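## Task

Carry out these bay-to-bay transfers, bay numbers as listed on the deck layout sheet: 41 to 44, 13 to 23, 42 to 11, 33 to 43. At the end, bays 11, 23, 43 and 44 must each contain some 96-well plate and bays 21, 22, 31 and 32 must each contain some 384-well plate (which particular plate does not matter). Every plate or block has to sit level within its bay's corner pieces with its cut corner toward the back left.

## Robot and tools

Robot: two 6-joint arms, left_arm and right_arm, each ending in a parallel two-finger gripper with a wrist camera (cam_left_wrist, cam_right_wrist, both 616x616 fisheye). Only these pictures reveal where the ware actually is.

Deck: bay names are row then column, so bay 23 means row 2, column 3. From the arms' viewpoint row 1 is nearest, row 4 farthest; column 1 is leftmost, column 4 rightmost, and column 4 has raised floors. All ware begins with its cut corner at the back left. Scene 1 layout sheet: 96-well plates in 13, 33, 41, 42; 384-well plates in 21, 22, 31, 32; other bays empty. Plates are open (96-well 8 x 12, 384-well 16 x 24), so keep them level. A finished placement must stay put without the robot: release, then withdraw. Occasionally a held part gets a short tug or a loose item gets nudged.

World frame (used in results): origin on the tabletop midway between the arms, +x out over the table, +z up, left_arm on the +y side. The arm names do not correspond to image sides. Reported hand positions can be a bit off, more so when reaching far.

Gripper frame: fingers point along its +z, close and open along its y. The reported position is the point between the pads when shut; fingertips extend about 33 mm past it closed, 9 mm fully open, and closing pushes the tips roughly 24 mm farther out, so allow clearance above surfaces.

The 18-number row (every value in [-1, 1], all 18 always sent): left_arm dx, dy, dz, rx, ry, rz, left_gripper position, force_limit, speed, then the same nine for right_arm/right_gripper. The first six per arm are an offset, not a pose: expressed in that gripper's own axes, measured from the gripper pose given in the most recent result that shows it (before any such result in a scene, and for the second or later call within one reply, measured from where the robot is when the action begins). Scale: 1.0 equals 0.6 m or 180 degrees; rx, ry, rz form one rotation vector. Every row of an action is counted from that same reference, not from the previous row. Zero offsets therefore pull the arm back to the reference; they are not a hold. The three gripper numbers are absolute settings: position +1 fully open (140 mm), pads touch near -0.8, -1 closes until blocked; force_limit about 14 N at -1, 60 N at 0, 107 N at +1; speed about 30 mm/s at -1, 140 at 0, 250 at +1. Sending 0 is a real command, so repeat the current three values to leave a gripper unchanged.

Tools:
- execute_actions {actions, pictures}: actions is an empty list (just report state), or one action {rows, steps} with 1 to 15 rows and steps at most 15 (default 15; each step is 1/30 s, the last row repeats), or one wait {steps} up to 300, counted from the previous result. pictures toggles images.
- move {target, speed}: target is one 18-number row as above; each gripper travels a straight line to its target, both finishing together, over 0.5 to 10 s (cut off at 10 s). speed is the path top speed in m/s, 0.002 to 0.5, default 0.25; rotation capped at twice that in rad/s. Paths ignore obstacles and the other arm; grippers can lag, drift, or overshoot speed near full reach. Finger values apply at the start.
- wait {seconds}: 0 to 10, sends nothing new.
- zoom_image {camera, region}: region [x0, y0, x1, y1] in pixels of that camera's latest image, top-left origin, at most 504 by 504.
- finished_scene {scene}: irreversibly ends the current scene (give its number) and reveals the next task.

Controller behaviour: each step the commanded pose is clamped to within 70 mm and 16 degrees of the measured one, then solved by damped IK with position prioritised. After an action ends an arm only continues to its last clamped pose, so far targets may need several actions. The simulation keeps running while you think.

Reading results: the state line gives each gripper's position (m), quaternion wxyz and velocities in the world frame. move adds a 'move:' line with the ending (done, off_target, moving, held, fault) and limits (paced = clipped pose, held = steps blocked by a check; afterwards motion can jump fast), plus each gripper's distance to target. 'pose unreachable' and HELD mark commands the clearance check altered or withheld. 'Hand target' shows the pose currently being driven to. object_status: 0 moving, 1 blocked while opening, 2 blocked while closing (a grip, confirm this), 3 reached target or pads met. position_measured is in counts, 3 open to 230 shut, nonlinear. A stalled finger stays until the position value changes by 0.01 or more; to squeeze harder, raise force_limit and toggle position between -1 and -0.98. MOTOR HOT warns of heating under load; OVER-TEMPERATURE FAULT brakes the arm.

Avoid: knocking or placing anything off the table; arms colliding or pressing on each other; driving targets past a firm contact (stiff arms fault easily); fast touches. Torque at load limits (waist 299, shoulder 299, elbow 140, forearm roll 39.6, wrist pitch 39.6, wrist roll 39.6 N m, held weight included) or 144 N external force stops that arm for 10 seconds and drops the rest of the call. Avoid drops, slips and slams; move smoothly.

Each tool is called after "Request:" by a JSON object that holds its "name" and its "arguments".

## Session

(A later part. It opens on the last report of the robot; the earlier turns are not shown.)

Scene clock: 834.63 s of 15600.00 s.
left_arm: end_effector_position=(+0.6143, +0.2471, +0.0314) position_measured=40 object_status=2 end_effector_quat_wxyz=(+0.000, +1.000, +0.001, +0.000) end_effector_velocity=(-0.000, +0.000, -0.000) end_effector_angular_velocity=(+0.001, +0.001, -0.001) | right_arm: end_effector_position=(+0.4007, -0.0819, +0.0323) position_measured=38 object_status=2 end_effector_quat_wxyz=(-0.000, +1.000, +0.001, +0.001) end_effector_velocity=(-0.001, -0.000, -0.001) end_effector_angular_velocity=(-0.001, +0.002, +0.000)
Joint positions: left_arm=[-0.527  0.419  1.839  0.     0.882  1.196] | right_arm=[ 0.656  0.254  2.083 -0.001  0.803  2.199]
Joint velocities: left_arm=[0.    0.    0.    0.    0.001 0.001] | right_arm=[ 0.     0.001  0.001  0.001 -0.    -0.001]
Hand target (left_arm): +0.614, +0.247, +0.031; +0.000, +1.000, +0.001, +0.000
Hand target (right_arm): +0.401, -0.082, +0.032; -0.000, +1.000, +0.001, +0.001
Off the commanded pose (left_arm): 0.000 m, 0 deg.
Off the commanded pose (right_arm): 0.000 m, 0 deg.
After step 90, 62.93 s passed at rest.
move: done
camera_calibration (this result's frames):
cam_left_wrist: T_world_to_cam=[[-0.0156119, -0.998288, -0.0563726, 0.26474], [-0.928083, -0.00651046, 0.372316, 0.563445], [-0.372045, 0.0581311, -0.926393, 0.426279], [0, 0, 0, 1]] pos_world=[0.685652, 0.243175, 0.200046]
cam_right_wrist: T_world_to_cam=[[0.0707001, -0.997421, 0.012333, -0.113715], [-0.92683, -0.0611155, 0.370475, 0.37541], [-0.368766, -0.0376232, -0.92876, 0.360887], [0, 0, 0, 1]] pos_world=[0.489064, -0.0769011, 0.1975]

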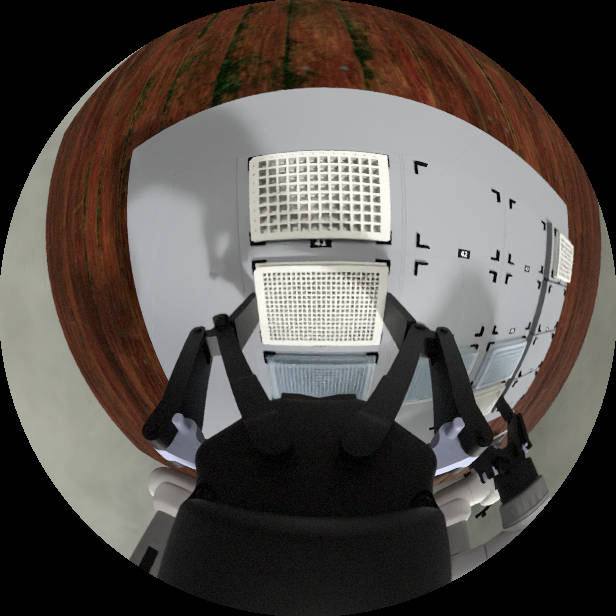

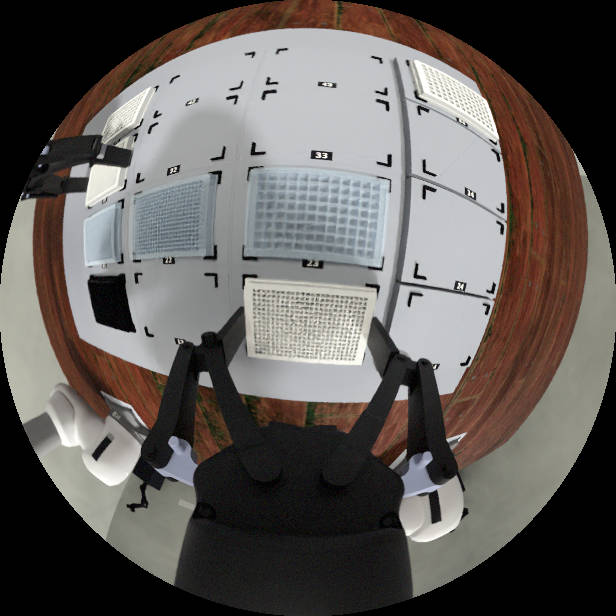

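Request:
{"name": "zoom_image", "arguments": {"camera": "cam_left_wrist", "region": [235, 225, 295, 285]}}

Request:
{"name": "zoom_image", "arguments": {"camera": "cam_left_wrist", "region": [355, 225, 415, 285]}}

Request:
{"name": "zoom_image", "arguments": {"camera": "cam_right_wrist", "region": [230, 240, 290, 300]}}

Request:
{"name": "zoom_image", "arguments": {"camera": "cam_right_wrist", "region": [345, 250, 405, 310]}}

Region (235, 225, 295, 285) of cam_left_wrist's 616x616 image, scaled by 8.400, with more detail than that image has.

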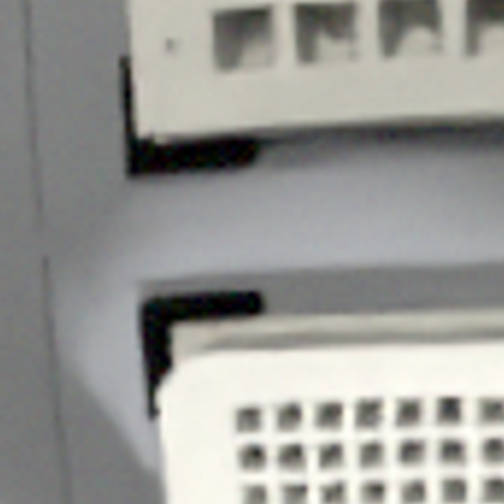

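Region (355, 225, 415, 285) of cam_left_wrist's 616x616 image, scaled by 8.400, with more detail than that image has.

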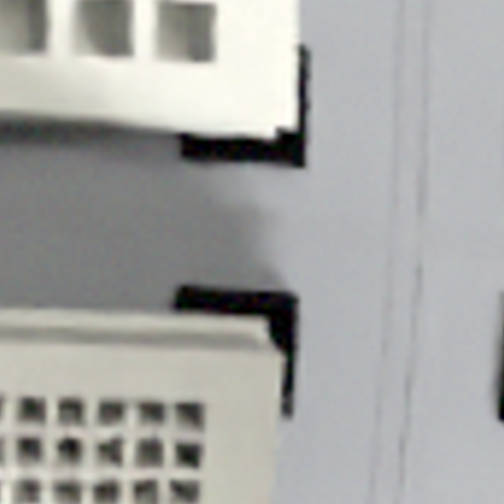

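Region (230, 240, 290, 300) of cam_right_wrist's 616x616 image, scaled by 8.400, with more detail than that image has.

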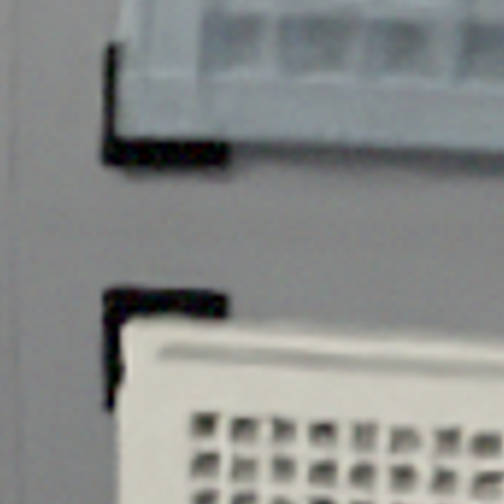

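Region (345, 250, 405, 310) of cam_right_wrist's 616x616 image, scaled by 8.400, with more detail than that image has.

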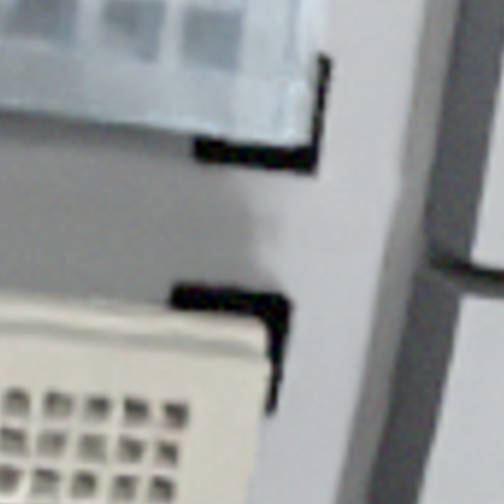

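Request:
{"name": "move", "arguments": {"target": [0, 0, 0, 0, 0, 0, 1, 0, 0, 0, 0, -0.05, 0, 0, 0, -1, 0, -0.9], "speed": 0.1}}

Request:
{"name": "move", "arguments": {"target": [0.1785, 0, 0.0005, 0, 0, 0, 1, 0, 0, 0.3573, -0.2720, 0.0133, 0, 0, 0, -1, 0, -0.9], "speed": 0.3}}

Request:
{"name": "move", "arguments": {"target": [0, 0, 0, 0, 0, 0, 1, 0, 0, 0, 0, 0.0263, 0, 0, 0, -1, 0, -0.9], "speed": 0.06}}

Scene clock: 858.23 s of 15600.00 s.
left_arm: end_effector_position=(+0.6143, +0.2471, +0.0314) position_measured=3 object_status=3 end_effector_quat_wxyz=(+0.000, +1.000, +0.001, +0.000) end_effector_velocity=(-0.000, -0.000, +0.000) end_effector_angular_velocity=(-0.000, +0.000, +0.001) | right_arm: end_effector_position=(+0.4006, -0.0820, +0.0623) position_measured=40 object_status=2 end_effector_quat_wxyz=(-0.000, +1.000, +0.001, +0.001) end_effector_velocity=(+0.001, +0.001, +0.000) end_effector_angular_velocity=(+0.000, +0.000, +0.001)
Joint positions: left_arm=[-0.527  0.419  1.839 -0.     0.882  1.196] | right_arm=[ 0.656  0.217  2.061 -0.001  0.862  2.199]
Joint velocities: left_arm=[-0.    -0.    -0.    -0.     0.    -0.001] | right_arm=[-0.     0.001 -0.002  0.     0.001 -0.001]
Hand target (left_arm): +0.614, +0.247, +0.031; +0.000, +1.000, +0.001, +0.000
Hand target (right_arm): +0.401, -0.082, +0.062; -0.000, +1.000, +0.001, +0.001
Off the commanded pose (left_arm): 0.000 m, 0 deg.
Off the commanded pose (right_arm): 0.000 m, 0 deg.
After step 90, 19.87 s passed at rest.
move: done
camera_calibration (this result's frames):
cam_left_wrist: T_world_to_cam=[[-0.0156073, -0.99829, -0.0563286, 0.264742], [-0.928078, -0.00649912, 0.372329, 0.563441], [-0.372059, 0.0580883, -0.92639, 0.426297], [0, 0, 0, 1]] pos_world=[0.685657, 0.243189, 0.200044]
cam_right_wrist: T_world_to_cam=[[0.0706722, -0.997423, 0.0123402, -0.11409], [-0.926818, -0.0610856, 0.370508, 0.364216], [-0.3688, -0.0376217, -0.928747, 0.38871], [0, 0, 0, 1]] pos_world=[0.488981, -0.0769236, 0.227476]

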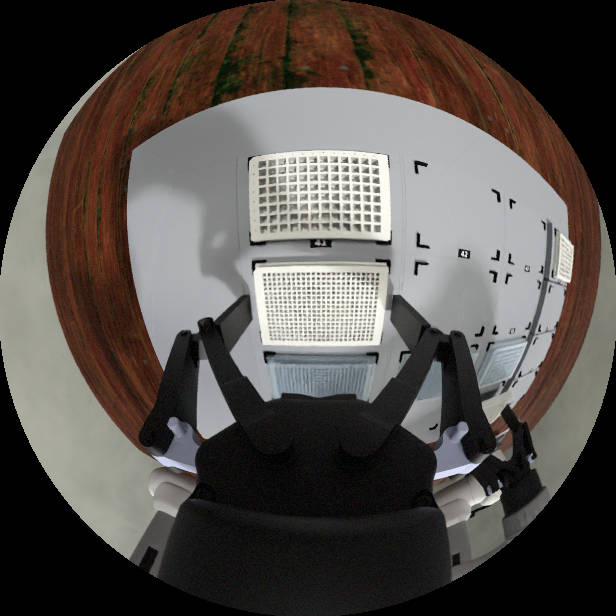

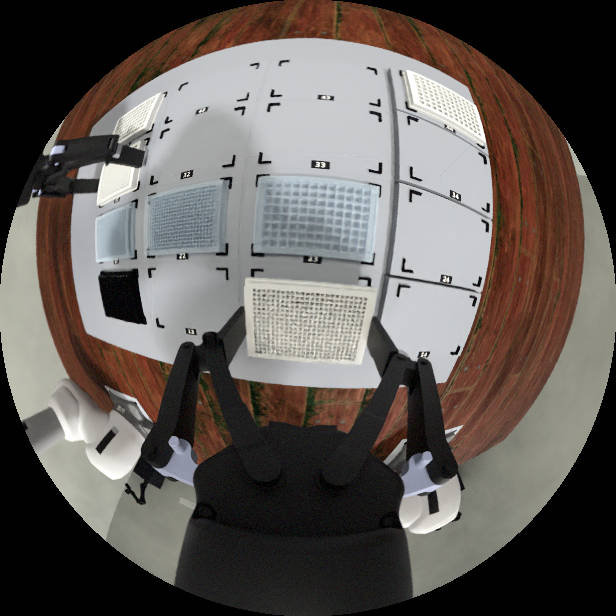

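Scene clock: 859.57 s of 15600.00 s.
left_arm: end_effector_position=(+0.7215, +0.2472, +0.0312) position_measured=3 object_status=3 end_effector_quat_wxyz=(+0.000, +1.000, +0.001, +0.000) end_effector_velocity=(-0.000, +0.000, +0.000) end_effector_angular_velocity=(-0.001, +0.001, +0.001) | right_arm: end_effector_position=(+0.6144, +0.0820, +0.0549) position_measured=40 object_status=2 end_effector_quat_wxyz=(-0.000, +1.000, +0.001, +0.001) end_effector_velocity=(+0.002, +0.000, +0.001) end_effector_angular_velocity=(-0.000, -0.003, +0.001)
Joint positions: left_arm=[-0.477  0.554  1.618  0.     0.969  1.246] | right_arm=[ 0.664  0.589  1.507 -0.001  1.044  2.207]
Joint velocities: left_arm=[ 0.001 -0.    -0.    -0.001  0.001  0.001] | right_arm=[-0.     0.001 -0.003 -0.002 -0.    -0.   ]
Hand target (left_arm): +0.721, +0.247, +0.031; +0.000, +1.000, +0.001, +0.000
Hand target (right_arm): +0.614, +0.082, +0.055; -0.000, +1.000, +0.001, +0.001
Off the commanded pose (left_arm): 0.000 m, 0 deg.
Off the commanded pose (right_arm): 0.000 m, 0 deg.
move: done
camera_calibration (this result's frames):
cam_left_wrist: T_world_to_cam=[[-0.0156705, -0.998283, -0.0564382, 0.266542], [-0.928093, -0.00647895, 0.372293, 0.662971], [-0.372019, 0.0582139, -0.926398, 0.465887], [0, 0, 0, 1]] pos_world=[0.792794, 0.243259, 0.19982]
cam_right_wrist: T_world_to_cam=[[0.0705014, -0.997437, 0.0122459, 0.0345612], [-0.926825, -0.0609615, 0.370511, 0.57505], [-0.368815, -0.0374713, -0.928747, 0.466879], [0, 0, 0, 1]] pos_world=[0.702726, 0.0870231, 0.220127]

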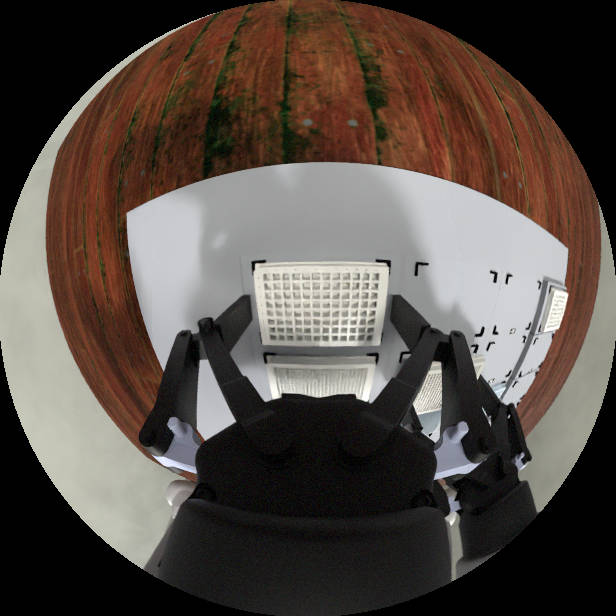

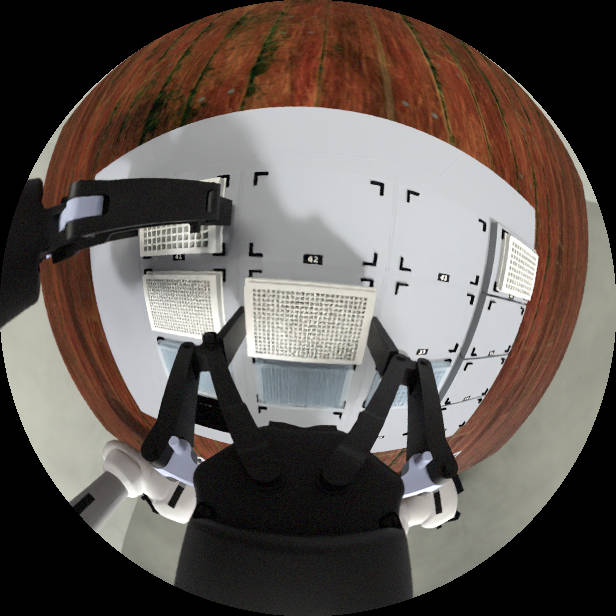

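Scene clock: 860.30 s of 15600.00 s.
left_arm: end_effector_position=(+0.7215, +0.2471, +0.0312) position_measured=3 object_status=3 end_effector_quat_wxyz=(+0.000, +1.000, +0.001, +0.000) end_effector_velocity=(-0.000, +0.000, -0.000) end_effector_angular_velocity=(+0.000, +0.001, +0.001) | right_arm: end_effector_position=(+0.6144, +0.0820, +0.0391) position_measured=40 object_status=2 end_effector_quat_wxyz=(-0.000, +1.000, +0.001, +0.001) end_effector_velocity=(+0.000, +0.000, -0.000) end_effector_angular_velocity=(+0.000, -0.001, +0.000)
Joint positions: left_arm=[-0.477  0.554  1.618  0.     0.969  1.246] | right_arm=[ 0.664  0.602  1.517 -0.001  1.02   2.207]
Joint velocities: left_arm=[ 0.  0.  0. -0.  0. -0.] | right_arm=[ 0.     0.     0.    -0.    -0.001 -0.   ]
Hand target (left_arm): +0.721, +0.247, +0.031; +0.000, +1.000, +0.001, +0.000
Hand target (right_arm): +0.614, +0.082, +0.039; -0.000, +1.000, +0.001, +0.001
Off the commanded pose (left_arm): 0.000 m, 0 deg.
Off the commanded pose (right_arm): 0.000 m, 0 deg.
move: done
camera_calibration (this result's frames):
cam_left_wrist: T_world_to_cam=[[-0.0156547, -0.998285, -0.0564168, 0.266523], [-0.92809, -0.00648615, 0.3723, 0.662972], [-0.372027, 0.0581881, -0.926396, 0.465898], [0, 0, 0, 1]] pos_world=[0.792797, 0.243256, 0.199818]
cam_right_wrist: T_world_to_cam=[[0.0705142, -0.997436, 0.0122296, 0.0347723], [-0.926828, -0.0609798, 0.370502, 0.580926], [-0.368806, -0.0374604, -0.928751, 0.452246], [0, 0, 0, 1]] pos_world=[0.702757, 0.0870492, 0.204365]

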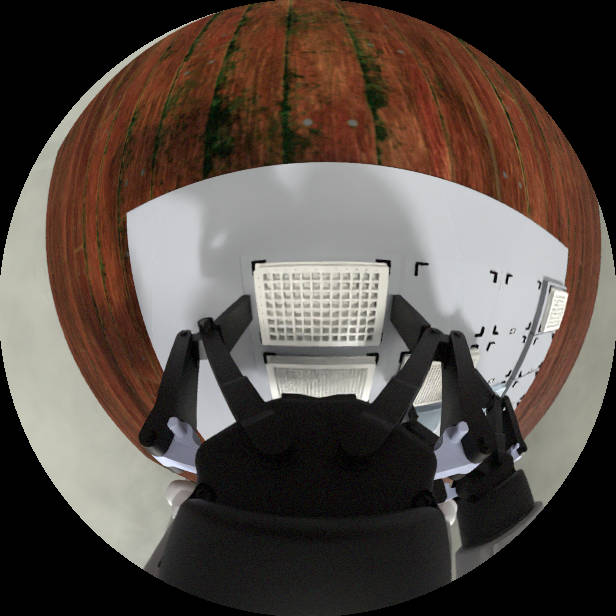

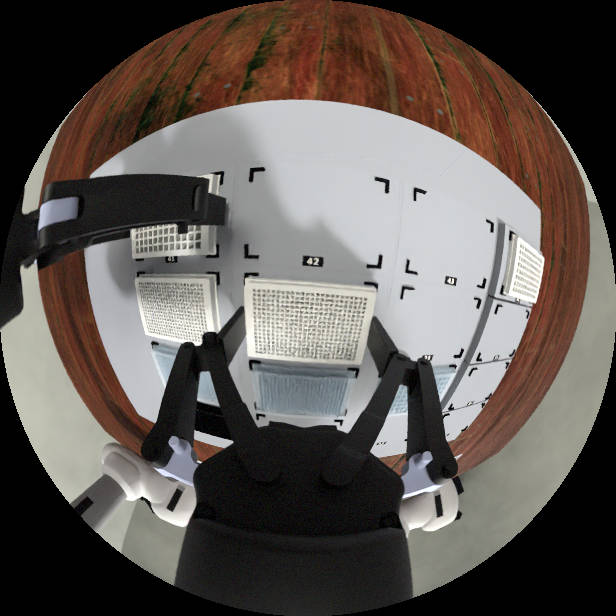

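Request:
{"name": "zoom_image", "arguments": {"camera": "cam_left_wrist", "region": [235, 225, 295, 285]}}

Request:
{"name": "zoom_image", "arguments": {"camera": "cam_left_wrist", "region": [355, 225, 415, 285]}}

Request:
{"name": "zoom_image", "arguments": {"camera": "cam_right_wrist", "region": [230, 240, 290, 300]}}

Request:
{"name": "zoom_image", "arguments": {"camera": "cam_right_wrist", "region": [345, 250, 405, 310]}}

Region (235, 225, 295, 285) of cam_left_wrist's 616x616 image, scaled by 8.400, with more detail than that image has.

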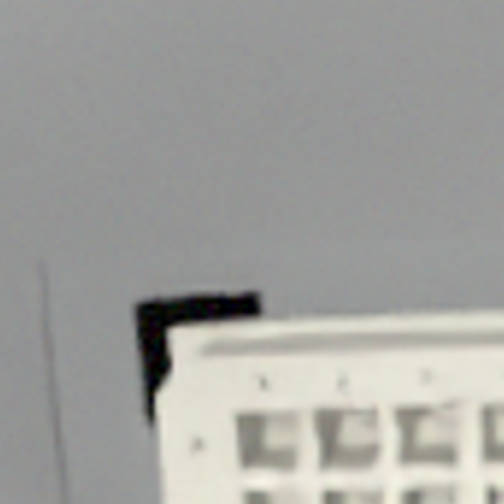

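Region (355, 225, 415, 285) of cam_left_wrist's 616x616 image, scaled by 8.400, with more detail than that image has.

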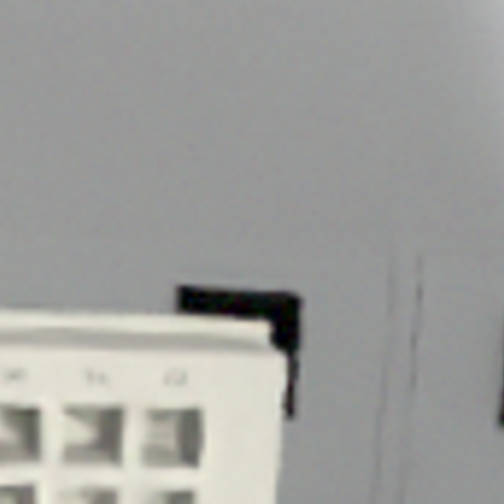

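Region (230, 240, 290, 300) of cam_right_wrist's 616x616 image, scaled by 8.400, with more detail than that image has.

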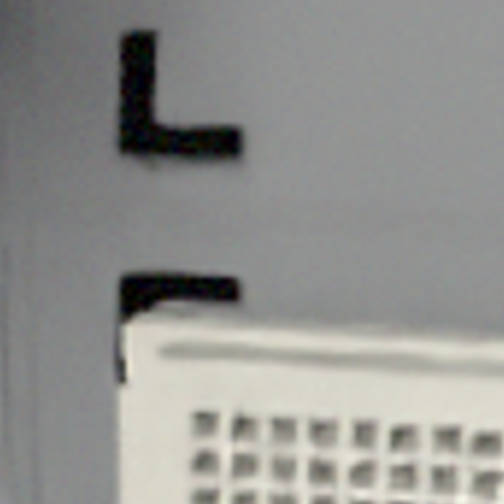

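Region (345, 250, 405, 310) of cam_right_wrist's 616x616 image, scaled by 8.400, with more detail than that image has.

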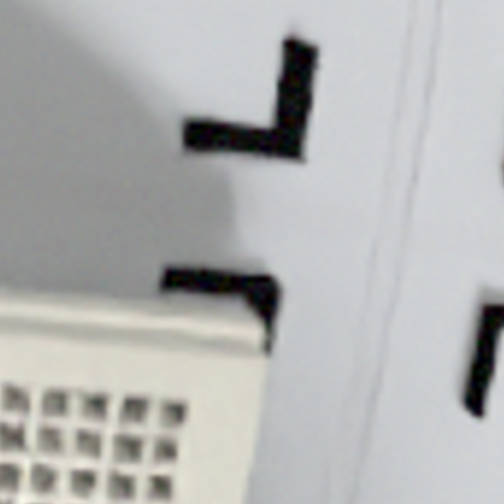

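Request:
{"name": "move", "arguments": {"target": [0, 0, 0, 0, 0, 0, -1, 0, -0.9, 0.0004, 0.0007, 0.0085, 0, 0, 0, -1, 0, -0.9], "speed": 0.015}}

Request:
{"name": "zoom_image", "arguments": {"camera": "cam_left_wrist", "region": [235, 225, 295, 285]}}

Request:
{"name": "zoom_image", "arguments": {"camera": "cam_left_wrist", "region": [355, 225, 415, 285]}}

Request:
{"name": "zoom_image", "arguments": {"camera": "cam_right_wrist", "region": [230, 240, 290, 300]}}

Request:
{"name": "zoom_image", "arguments": {"camera": "cam_right_wrist", "region": [345, 250, 405, 310]}}

Scene clock: 898.37 s of 15600.00 s.
left_arm: end_effector_position=(+0.7215, +0.2472, +0.0313) position_measured=39 object_status=2 end_effector_quat_wxyz=(+0.000, +1.000, +0.001, +0.000) end_effector_velocity=(-0.000, +0.000, +0.000) end_effector_angular_velocity=(+0.001, +0.001, +0.000) | right_arm: end_effector_position=(+0.6147, +0.0816, +0.0341) position_measured=40 object_status=2 end_effector_quat_wxyz=(-0.000, +1.000, +0.001, +0.001) end_effector_velocity=(+0.001, +0.001, +0.001) end_effector_angular_velocity=(+0.002, -0.002, -0.000)
Joint positions: left_arm=[-0.477  0.553  1.618  0.     0.969  1.246] | right_arm=[ 0.663  0.607  1.521 -0.001  1.013  2.206]
Joint velocities: left_arm=[ 0.    -0.    -0.     0.     0.001 -0.   ] | right_arm=[ 0.    -0.    -0.002  0.001 -0.001  0.   ]
Hand target (left_arm): +0.721, +0.247, +0.031; +0.000, +1.000, +0.001, +0.000
Hand target (right_arm): +0.615, +0.082, +0.034; -0.000, +1.000, +0.001, +0.001
Off the commanded pose (left_arm): 0.000 m, 0 deg.
Off the commanded pose (right_arm): 0.000 m, 0 deg.
After step 90, 34.30 s passed at rest.
move: done
camera_calibration (this result's frames):
cam_left_wrist: T_world_to_cam=[[-0.0156723, -0.998282, -0.0564516, 0.26655], [-0.928078, -0.00648463, 0.37233, 0.66292], [-0.372057, 0.0582267, -0.926382, 0.466031], [0, 0, 0, 1]] pos_world=[0.792809, 0.243255, 0.199944]
cam_right_wrist: T_world_to_cam=[[0.0705214, -0.997436, 0.012177, 0.0344224], [-0.926855, -0.0610089, 0.370428, 0.583029], [-0.368735, -0.0374094, -0.928781, 0.447632], [0, 0, 0, 1]] pos_world=[0.703014, 0.0866497, 0.199363]

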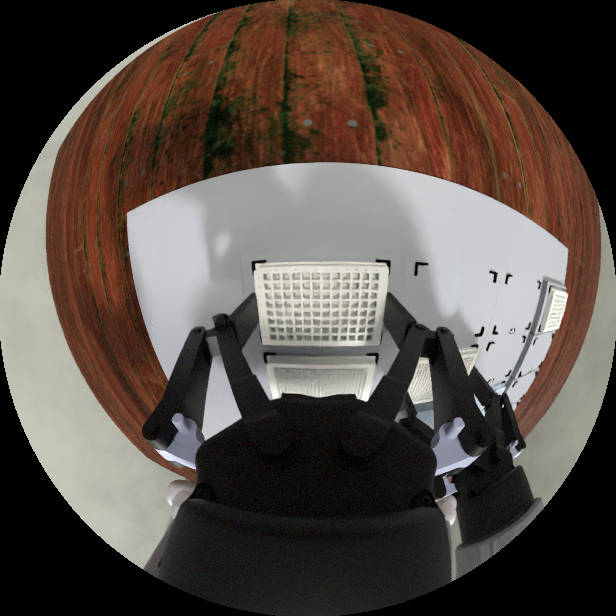

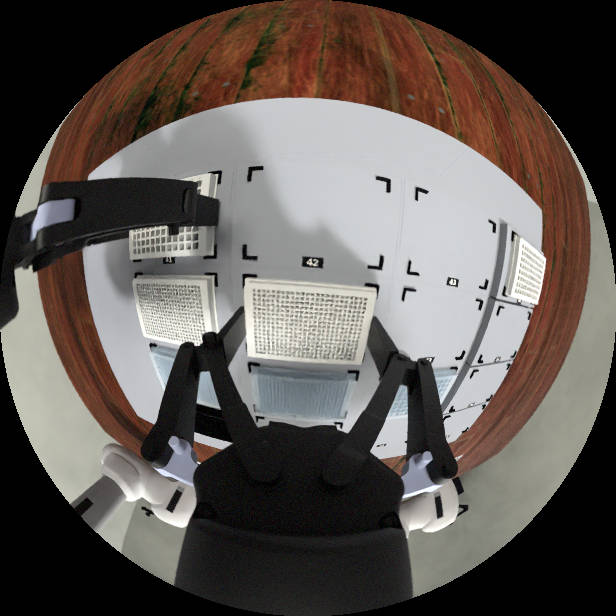

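Region (235, 225, 295, 285) of cam_left_wrist's 616x616 image, scaled by 8.400, with more detail than that image has.

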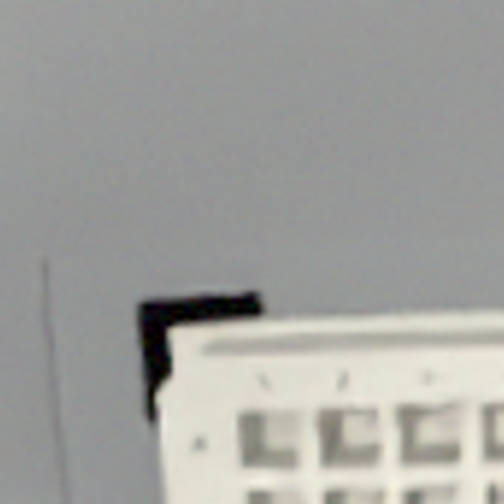

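Region (355, 225, 415, 285) of cam_left_wrist's 616x616 image, scaled by 8.400, with more detail than that image has.

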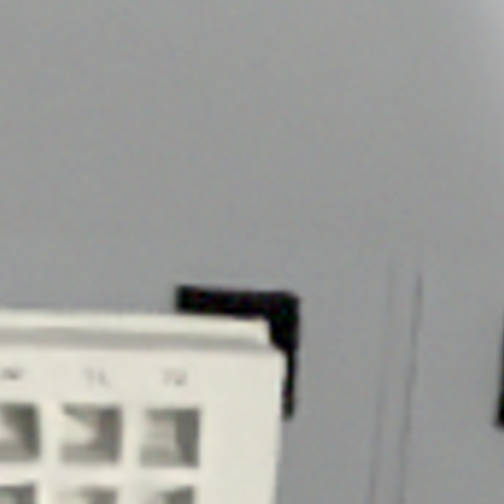

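Region (230, 240, 290, 300) of cam_right_wrist's 616x616 image, scaled by 8.400, with more detail than that image has.

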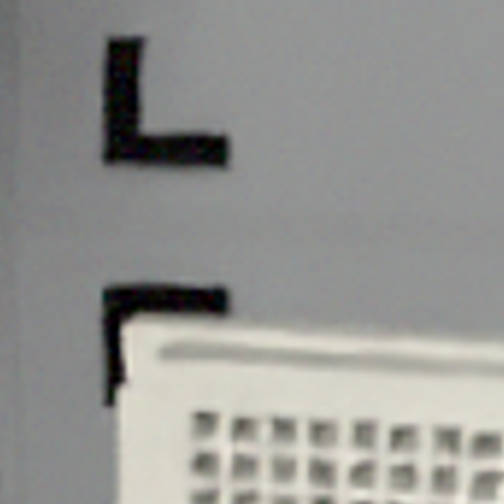

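Region (345, 250, 405, 310) of cam_right_wrist's 616x616 image, scaled by 8.400, with more detail than that image has.

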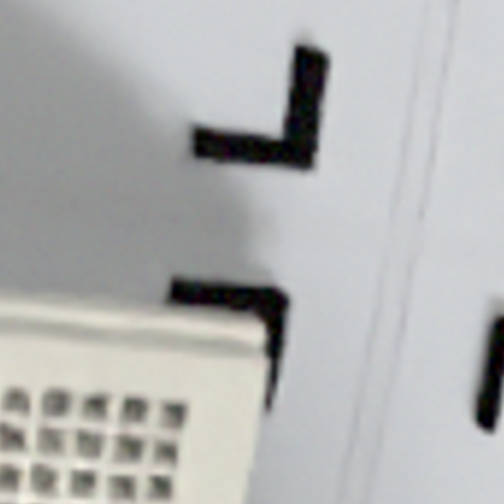

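Request:
{"name": "move", "arguments": {"target": [0, 0, -0.025, 0, 0, 0, -1, 0, -0.9, 0, 0, 0, 0, 0, 0, 1, 0, 0], "speed": 0.06}}

Request:
{"name": "move", "arguments": {"target": [-0.0005, 0.547, 0.0105, 0, 0, 0, -1, 0, -0.9, -0.242, 0.6, -0.543, 0, 0, 0, 1, 0, 0], "speed": 0.4}}

Request:
{"name": "zoom_image", "arguments": {"camera": "cam_left_wrist", "region": [235, 225, 295, 285]}}

Request:
{"name": "zoom_image", "arguments": {"camera": "cam_left_wrist", "region": [355, 225, 415, 285]}}

Scene clock: 924.50 s of 15600.00 s.
left_arm: end_effector_position=(+0.7214, +0.2471, +0.0463) position_measured=40 object_status=2 end_effector_quat_wxyz=(+0.000, +1.000, +0.001, +0.000) end_effector_velocity=(+0.000, -0.000, +0.000) end_effector_angular_velocity=(+0.000, -0.001, -0.001) | right_arm: end_effector_position=(+0.6147, +0.0816, +0.0341) position_measured=3 object_status=3 end_effector_quat_wxyz=(-0.000, +1.000, +0.001, +0.001) end_effector_velocity=(+0.001, +0.000, +0.001) end_effector_angular_velocity=(+0.000, -0.001, +0.001)
Joint positions: left_arm=[-0.477  0.54   1.609 -0.     0.992  1.246] | right_arm=[ 0.663  0.607  1.521 -0.001  1.013  2.206]
Joint velocities: left_arm=[-0.    -0.    -0.     0.    -0.     0.001] | right_arm=[-0.    -0.    -0.001 -0.001  0.001 -0.   ]
Hand target (left_arm): +0.721, +0.247, +0.046; +0.000, +1.000, +0.001, +0.000
Hand target (right_arm): +0.615, +0.082, +0.034; -0.000, +1.000, +0.001, +0.001
Off the commanded pose (left_arm): 0.000 m, 0 deg.
Off the commanded pose (right_arm): 0.000 m, 0 deg.
After step 90, 22.43 s passed at rest.
move: done
camera_calibration (this result's frames):
cam_left_wrist: T_world_to_cam=[[-0.0156248, -0.998287, -0.0563885, 0.267338], [-0.928059, -0.00650822, 0.372378, 0.657323], [-0.372107, 0.0581501, -0.926367, 0.479938], [0, 0, 0, 1]] pos_world=[0.7928, 0.243249, 0.214901]
cam_right_wrist: T_world_to_cam=[[0.0704985, -0.997438, 0.0121608, 0.0344225], [-0.926866, -0.0609945, 0.370405, 0.583057], [-0.368714, -0.0373845, -0.928791, 0.447624], [0, 0, 0, 1]] pos_world=[0.703034, 0.0866318, 0.199363]

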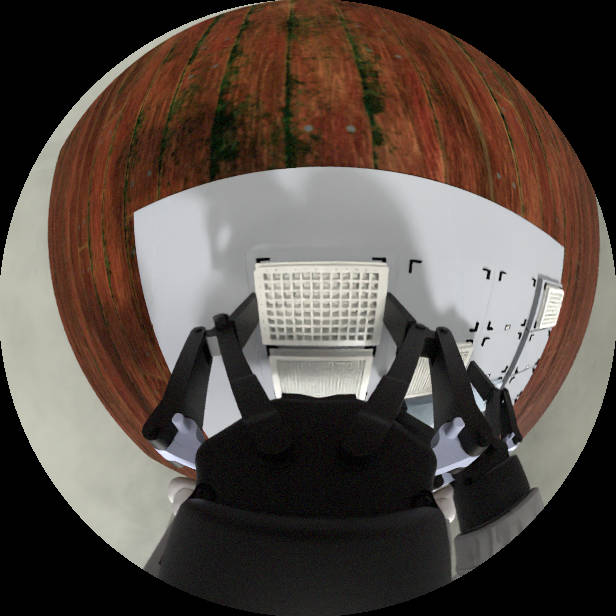

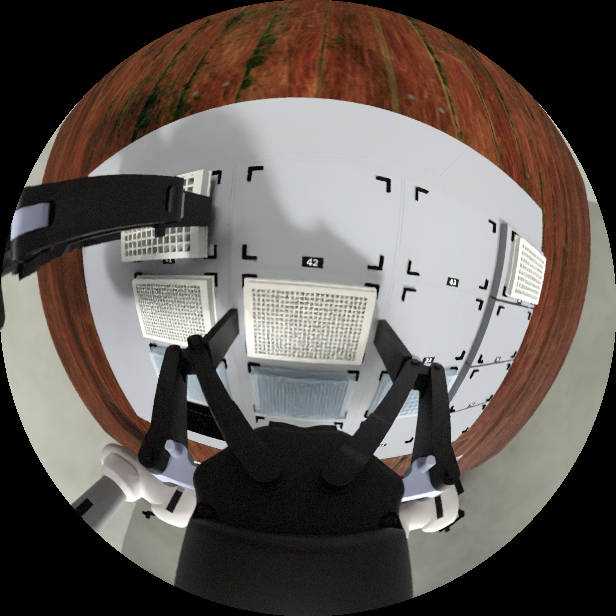

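Scene clock: 926.23 s of 15600.00 s.
left_arm: end_effector_position=(+0.7216, -0.0810, +0.0401) position_measured=40 object_status=2 end_effector_quat_wxyz=(+0.000, +1.000, +0.001, +0.000) end_effector_velocity=(-0.000, -0.000, +0.001) end_effector_angular_velocity=(-0.000, -0.001, +0.000) | right_arm: end_effector_position=(+0.4699, -0.2792, +0.3592) position_measured=3 object_status=3 end_effector_quat_wxyz=(+0.000, +1.000, +0.001, +0.001) end_effector_velocity=(-0.000, -0.001, +0.001) end_effector_angular_velocity=(-0.000, -0.001, -0.001)
Joint positions: left_arm=[-0.815  0.753  1.246  0.     1.142  0.908] | right_arm=[ 0.269 -0.047  1.762 -0.001  1.425  1.812]
Joint velocities: left_arm=[-0.    -0.    -0.     0.     0.    -0.001] | right_arm=[-0.001 -0.001 -0.    -0.001  0.001  0.   ]
Hand target (left_arm): +0.722, -0.081, +0.040; +0.000, +1.000, +0.001, +0.000
Hand target (right_arm): +0.470, -0.279, +0.359; +0.000, +1.000, +0.001, +0.001
Off the commanded pose (left_arm): 0.000 m, 0 deg.
Off the commanded pose (right_arm): 0.000 m, 0 deg.
move: done
camera_calibration (this result's frames):
cam_left_wrist: T_world_to_cam=[[-0.0155855, -0.998295, -0.0562501, -0.0605719], [-0.928037, -0.00649648, 0.372431, 0.657665], [-0.372162, 0.0580067, -0.926353, 0.493388], [0, 0, 0, 1]] pos_world=[0.793013, -0.0848159, 0.20871]
cam_right_wrist: T_world_to_cam=[[0.0702657, -0.997446, 0.0128032, -0.319398], [-0.926857, -0.0605372, 0.370502, 0.30657], [-0.368781, -0.0379004, -0.928743, 0.682549], [0, 0, 0, 1]] pos_world=[0.5583, -0.274154, 0.524418]

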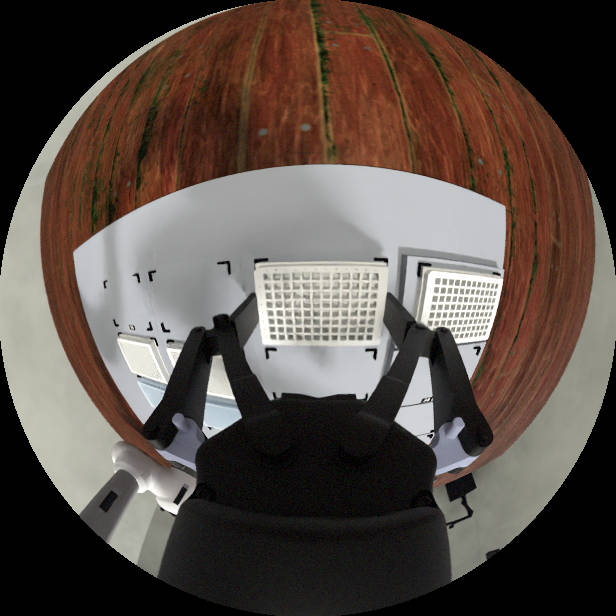

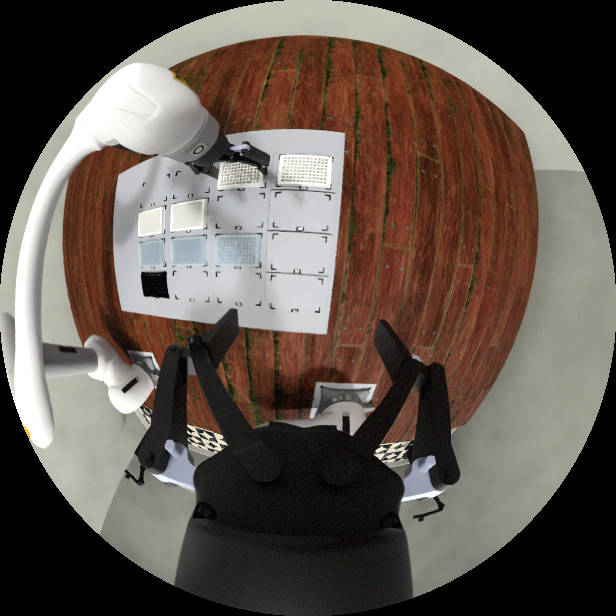

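Region (235, 225, 295, 285) of cam_left_wrist's 616x616 image, scaled by 8.400, with more detail than that image has.

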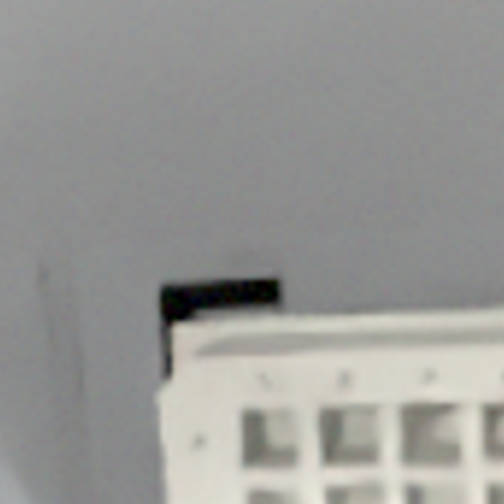

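Region (355, 225, 415, 285) of cam_left_wrist's 616x616 image, scaled by 8.400, with more detail than that image has.

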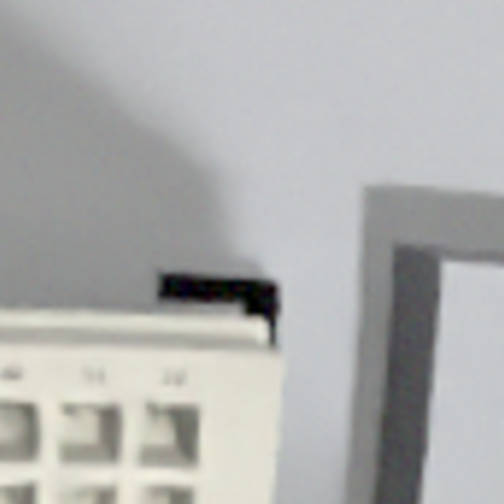

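Request:
{"name": "move", "arguments": {"target": [0.0003, 0, 0.0118, 0, 0, 0, -1, 0, -0.9, 0, 0, 0, 0, 0, 0, 1, 0, 0], "speed": 0.02}}

Request:
{"name": "zoom_image", "arguments": {"camera": "cam_left_wrist", "region": [235, 225, 295, 285]}}

Request:
{"name": "zoom_image", "arguments": {"camera": "cam_left_wrist", "region": [355, 225, 415, 285]}}

Scene clock: 947.97 s of 15600.00 s.
left_arm: end_effector_position=(+0.7218, -0.0810, +0.0330) position_measured=40 object_status=2 end_effector_quat_wxyz=(+0.000, +1.000, +0.001, +0.000) end_effector_velocity=(+0.001, -0.001, -0.000) end_effector_angular_velocity=(-0.002, -0.002, +0.000) | right_arm: end_effector_position=(+0.4699, -0.2792, +0.3592) position_measured=3 object_status=3 end_effector_quat_wxyz=(+0.000, +1.000, +0.001, +0.001) end_effector_velocity=(+0.000, +0.000, -0.000) end_effector_angular_velocity=(+0.000, -0.001, +0.001)
Joint positions: left_arm=[-0.815  0.758  1.25   0.     1.132  0.908] | right_arm=[ 0.269 -0.047  1.762 -0.     1.426  1.812]
Joint velocities: left_arm=[-0.     0.     0.     0.    -0.004 -0.   ] | right_arm=[ 0.     0.     0.     0.    -0.001 -0.001]
Hand target (left_arm): +0.722, -0.081, +0.033; +0.000, +1.000, +0.001, +0.000
Hand target (right_arm): +0.470, -0.279, +0.359; +0.000, +1.000, +0.001, +0.001
Off the commanded pose (left_arm): 0.000 m, 0 deg.
Off the commanded pose (right_arm): 0.000 m, 0 deg.
After step 90, 18.03 s passed at rest.
move: done
camera_calibration (this result's frames):
cam_left_wrist: T_world_to_cam=[[-0.0154642, -0.998297, -0.0562423, -0.0610588], [-0.92804, -0.00660576, 0.372422, 0.660457], [-0.37216, 0.0579543, -0.926358, 0.48691], [0, 0, 0, 1]] pos_world=[0.793195, -0.0848106, 0.20165]
cam_right_wrist: T_world_to_cam=[[0.0702372, -0.997449, 0.0127207, -0.319361], [-0.926875, -0.0605431, 0.370456, 0.306566], [-0.368741, -0.0378102, -0.928763, 0.682602], [0, 0, 0, 1]] pos_world=[0.558283, -0.274176, 0.524468]

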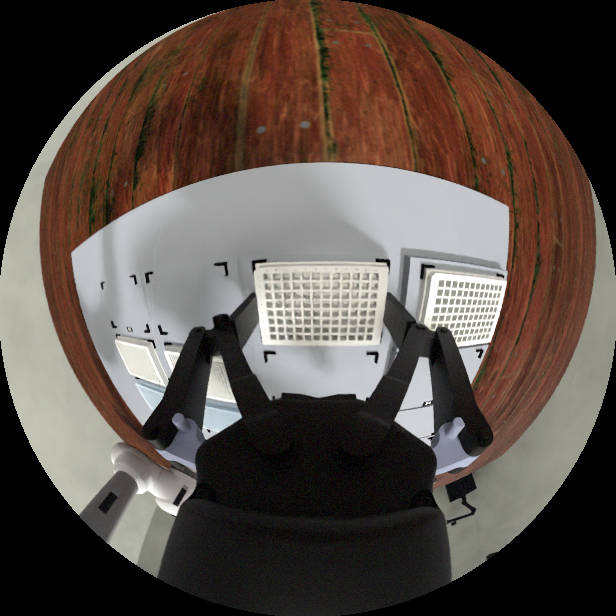

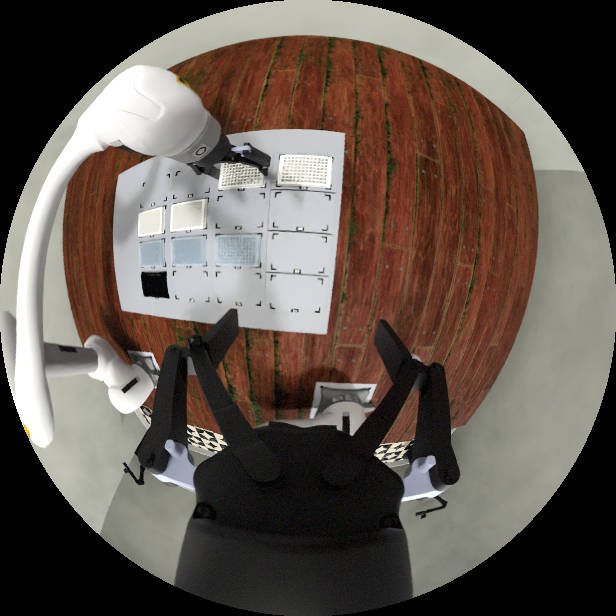

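Region (235, 225, 295, 285) of cam_left_wrist's 616x616 image, scaled by 8.400, with more detail than that image has.

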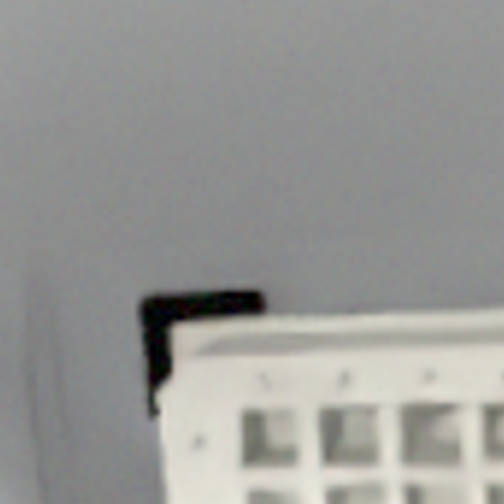

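Region (355, 225, 415, 285) of cam_left_wrist's 616x616 image, scaled by 8.400, with more detail than that image has.

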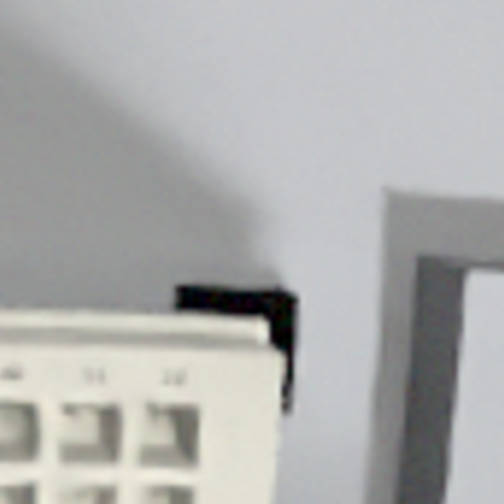

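Request:
{"name": "move", "arguments": {"target": [0, 0, 0, 0, 0, 0, 1, 0, 0, 0, 0, 0, 0, 0, 0, 1, 0, 0], "speed": 0.05}}

Request:
{"name": "move", "arguments": {"target": [-0.37, -0.3, -0.4, 0, 0, 0, 1, 0, 0, 0, 0, 0, 0, 0, 0, 1, 0, 0], "speed": 0.4}}

Scene clock: 962.93 s of 15600.00 s.
left_arm: end_effector_position=(+0.7218, -0.0810, +0.0330) position_measured=3 object_status=3 end_effector_quat_wxyz=(+0.000, +1.000, +0.001, +0.000) end_effector_velocity=(+0.000, +0.000, -0.000) end_effector_angular_velocity=(+0.000, +0.000, +0.001) | right_arm: end_effector_position=(+0.4699, -0.2792, +0.3592) position_measured=3 object_status=3 end_effector_quat_wxyz=(+0.000, +1.000, +0.001, +0.001) end_effector_velocity=(+0.000, -0.001, +0.000) end_effector_angular_velocity=(-0.001, -0.001, -0.000)
Joint positions: left_arm=[-0.815  0.758  1.25   0.     1.132  0.908] | right_arm=[ 0.269 -0.047  1.762 -0.001  1.426  1.812]
Joint velocities: left_arm=[ 0.001  0.     0.    -0.     0.    -0.   ] | right_arm=[-0.    -0.     0.    -0.002 -0.     0.   ]
Hand target (left_arm): +0.722, -0.081, +0.033; +0.000, +1.000, +0.001, +0.000
Hand target (right_arm): +0.470, -0.279, +0.359; +0.000, +1.000, +0.001, +0.001
Off the commanded pose (left_arm): 0.000 m, 0 deg.
Off the commanded pose (right_arm): 0.000 m, 0 deg.
After step 90, 11.27 s passed at rest.
move: done
camera_calibration (this result's frames):
cam_left_wrist: T_world_to_cam=[[-0.0155858, -0.998295, -0.0562562, -0.060965], [-0.928034, -0.00649884, 0.372438, 0.660466], [-0.372168, 0.0580124, -0.926351, 0.486897], [0, 0, 0, 1]] pos_world=[0.793193, -0.0848148, 0.201625]
cam_right_wrist: T_world_to_cam=[[0.070266, -0.997446, 0.0128071, -0.319401], [-0.926848, -0.0605351, 0.370524, 0.306552], [-0.368802, -0.0379055, -0.928735, 0.682552], [0, 0, 0, 1]] pos_world=[0.558296, -0.274156, 0.524415]

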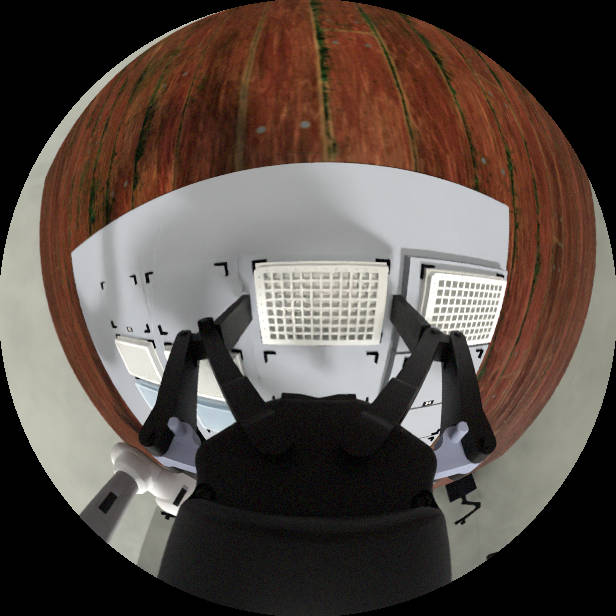

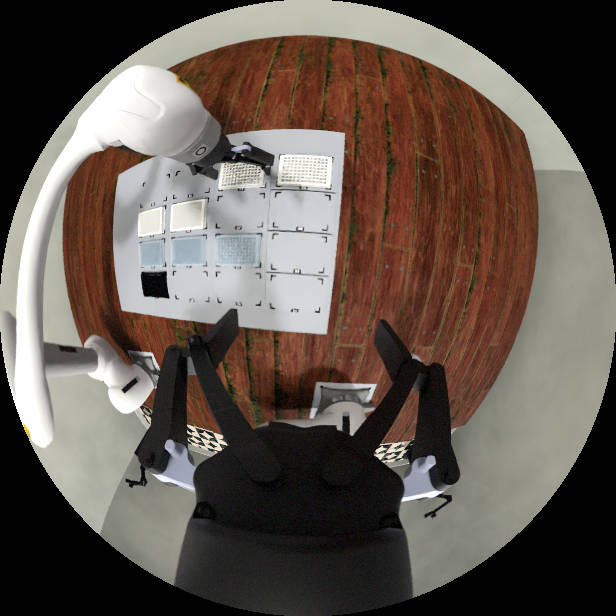

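Scene clock: 964.33 s of 15600.00 s.
left_arm: end_effector_position=(+0.4995, +0.0989, +0.2726) position_measured=3 object_status=3 end_effector_quat_wxyz=(+0.000, +1.000, +0.001, +0.000) end_effector_velocity=(-0.000, +0.000, +0.001) end_effector_angular_velocity=(+0.000, -0.000, +0.000) | right_arm: end_effector_position=(+0.4699, -0.2792, +0.3592) position_measured=3 object_status=3 end_effector_quat_wxyz=(+0.000, +1.000, +0.001, +0.001) end_effector_velocity=(-0.000, -0.000, -0.001) end_effector_angular_velocity=(-0.001, +0.001, +0.001)
Joint positions: left_arm=[-0.806  0.18   1.677  0.     1.285  0.917] | right_arm=[ 0.269 -0.047  1.762 -0.001  1.426  1.812]
Joint velocities: left_arm=[-0.    -0.001 -0.     0.     0.001 -0.   ] | right_arm=[ 0.     0.     0.001 -0.001 -0.    -0.001]
Hand target (left_arm): +0.500, +0.099, +0.273; +0.000, +1.000, +0.001, +0.000
Hand target (right_arm): +0.470, -0.279, +0.359; +0.000, +1.000, +0.001, +0.001
Off the commanded pose (left_arm): 0.000 m, 0 deg.
Off the commanded pose (right_arm): 0.000 m, 0 deg.
move: done
camera_calibration (this result's frames):
cam_left_wrist: T_world_to_cam=[[-0.0155711, -0.99829, -0.0563473, 0.128607], [-0.928, -0.00655199, 0.372524, 0.366096], [-0.372256, 0.0580909, -0.92631, 0.615685], [0, 0, 0, 1]] pos_world=[0.570932, 0.0950199, 0.441183]
cam_right_wrist: T_world_to_cam=[[0.0702661, -0.997446, 0.012807, -0.319401], [-0.926848, -0.0605353, 0.370524, 0.306552], [-0.368802, -0.0379054, -0.928735, 0.682552], [0, 0, 0, 1]] pos_world=[0.558296, -0.274155, 0.524415]

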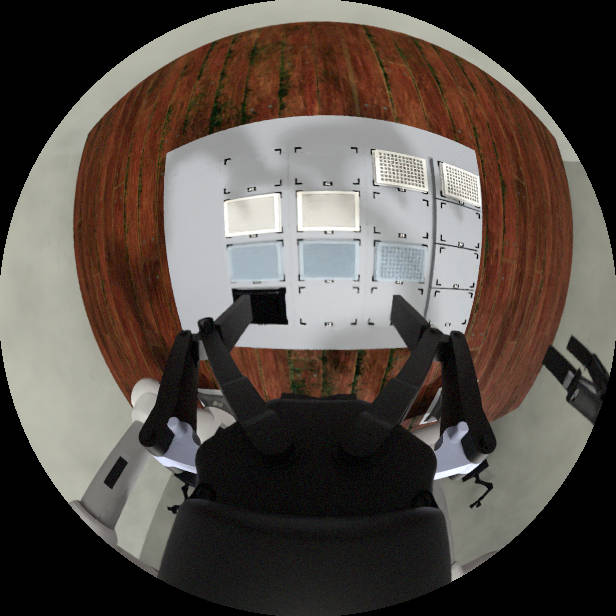

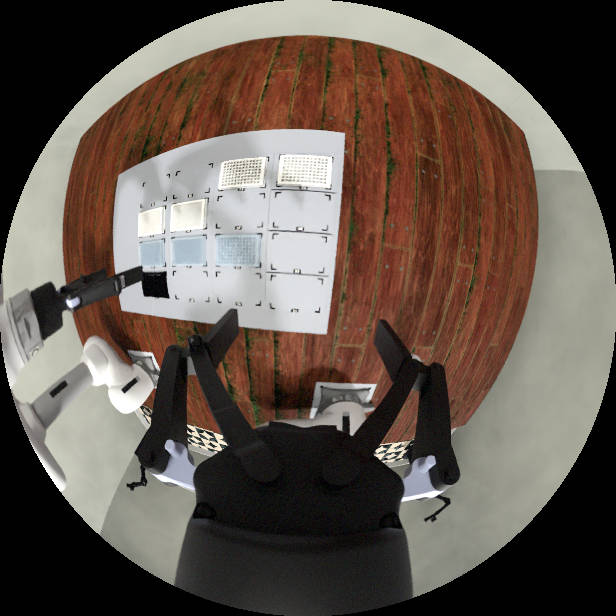

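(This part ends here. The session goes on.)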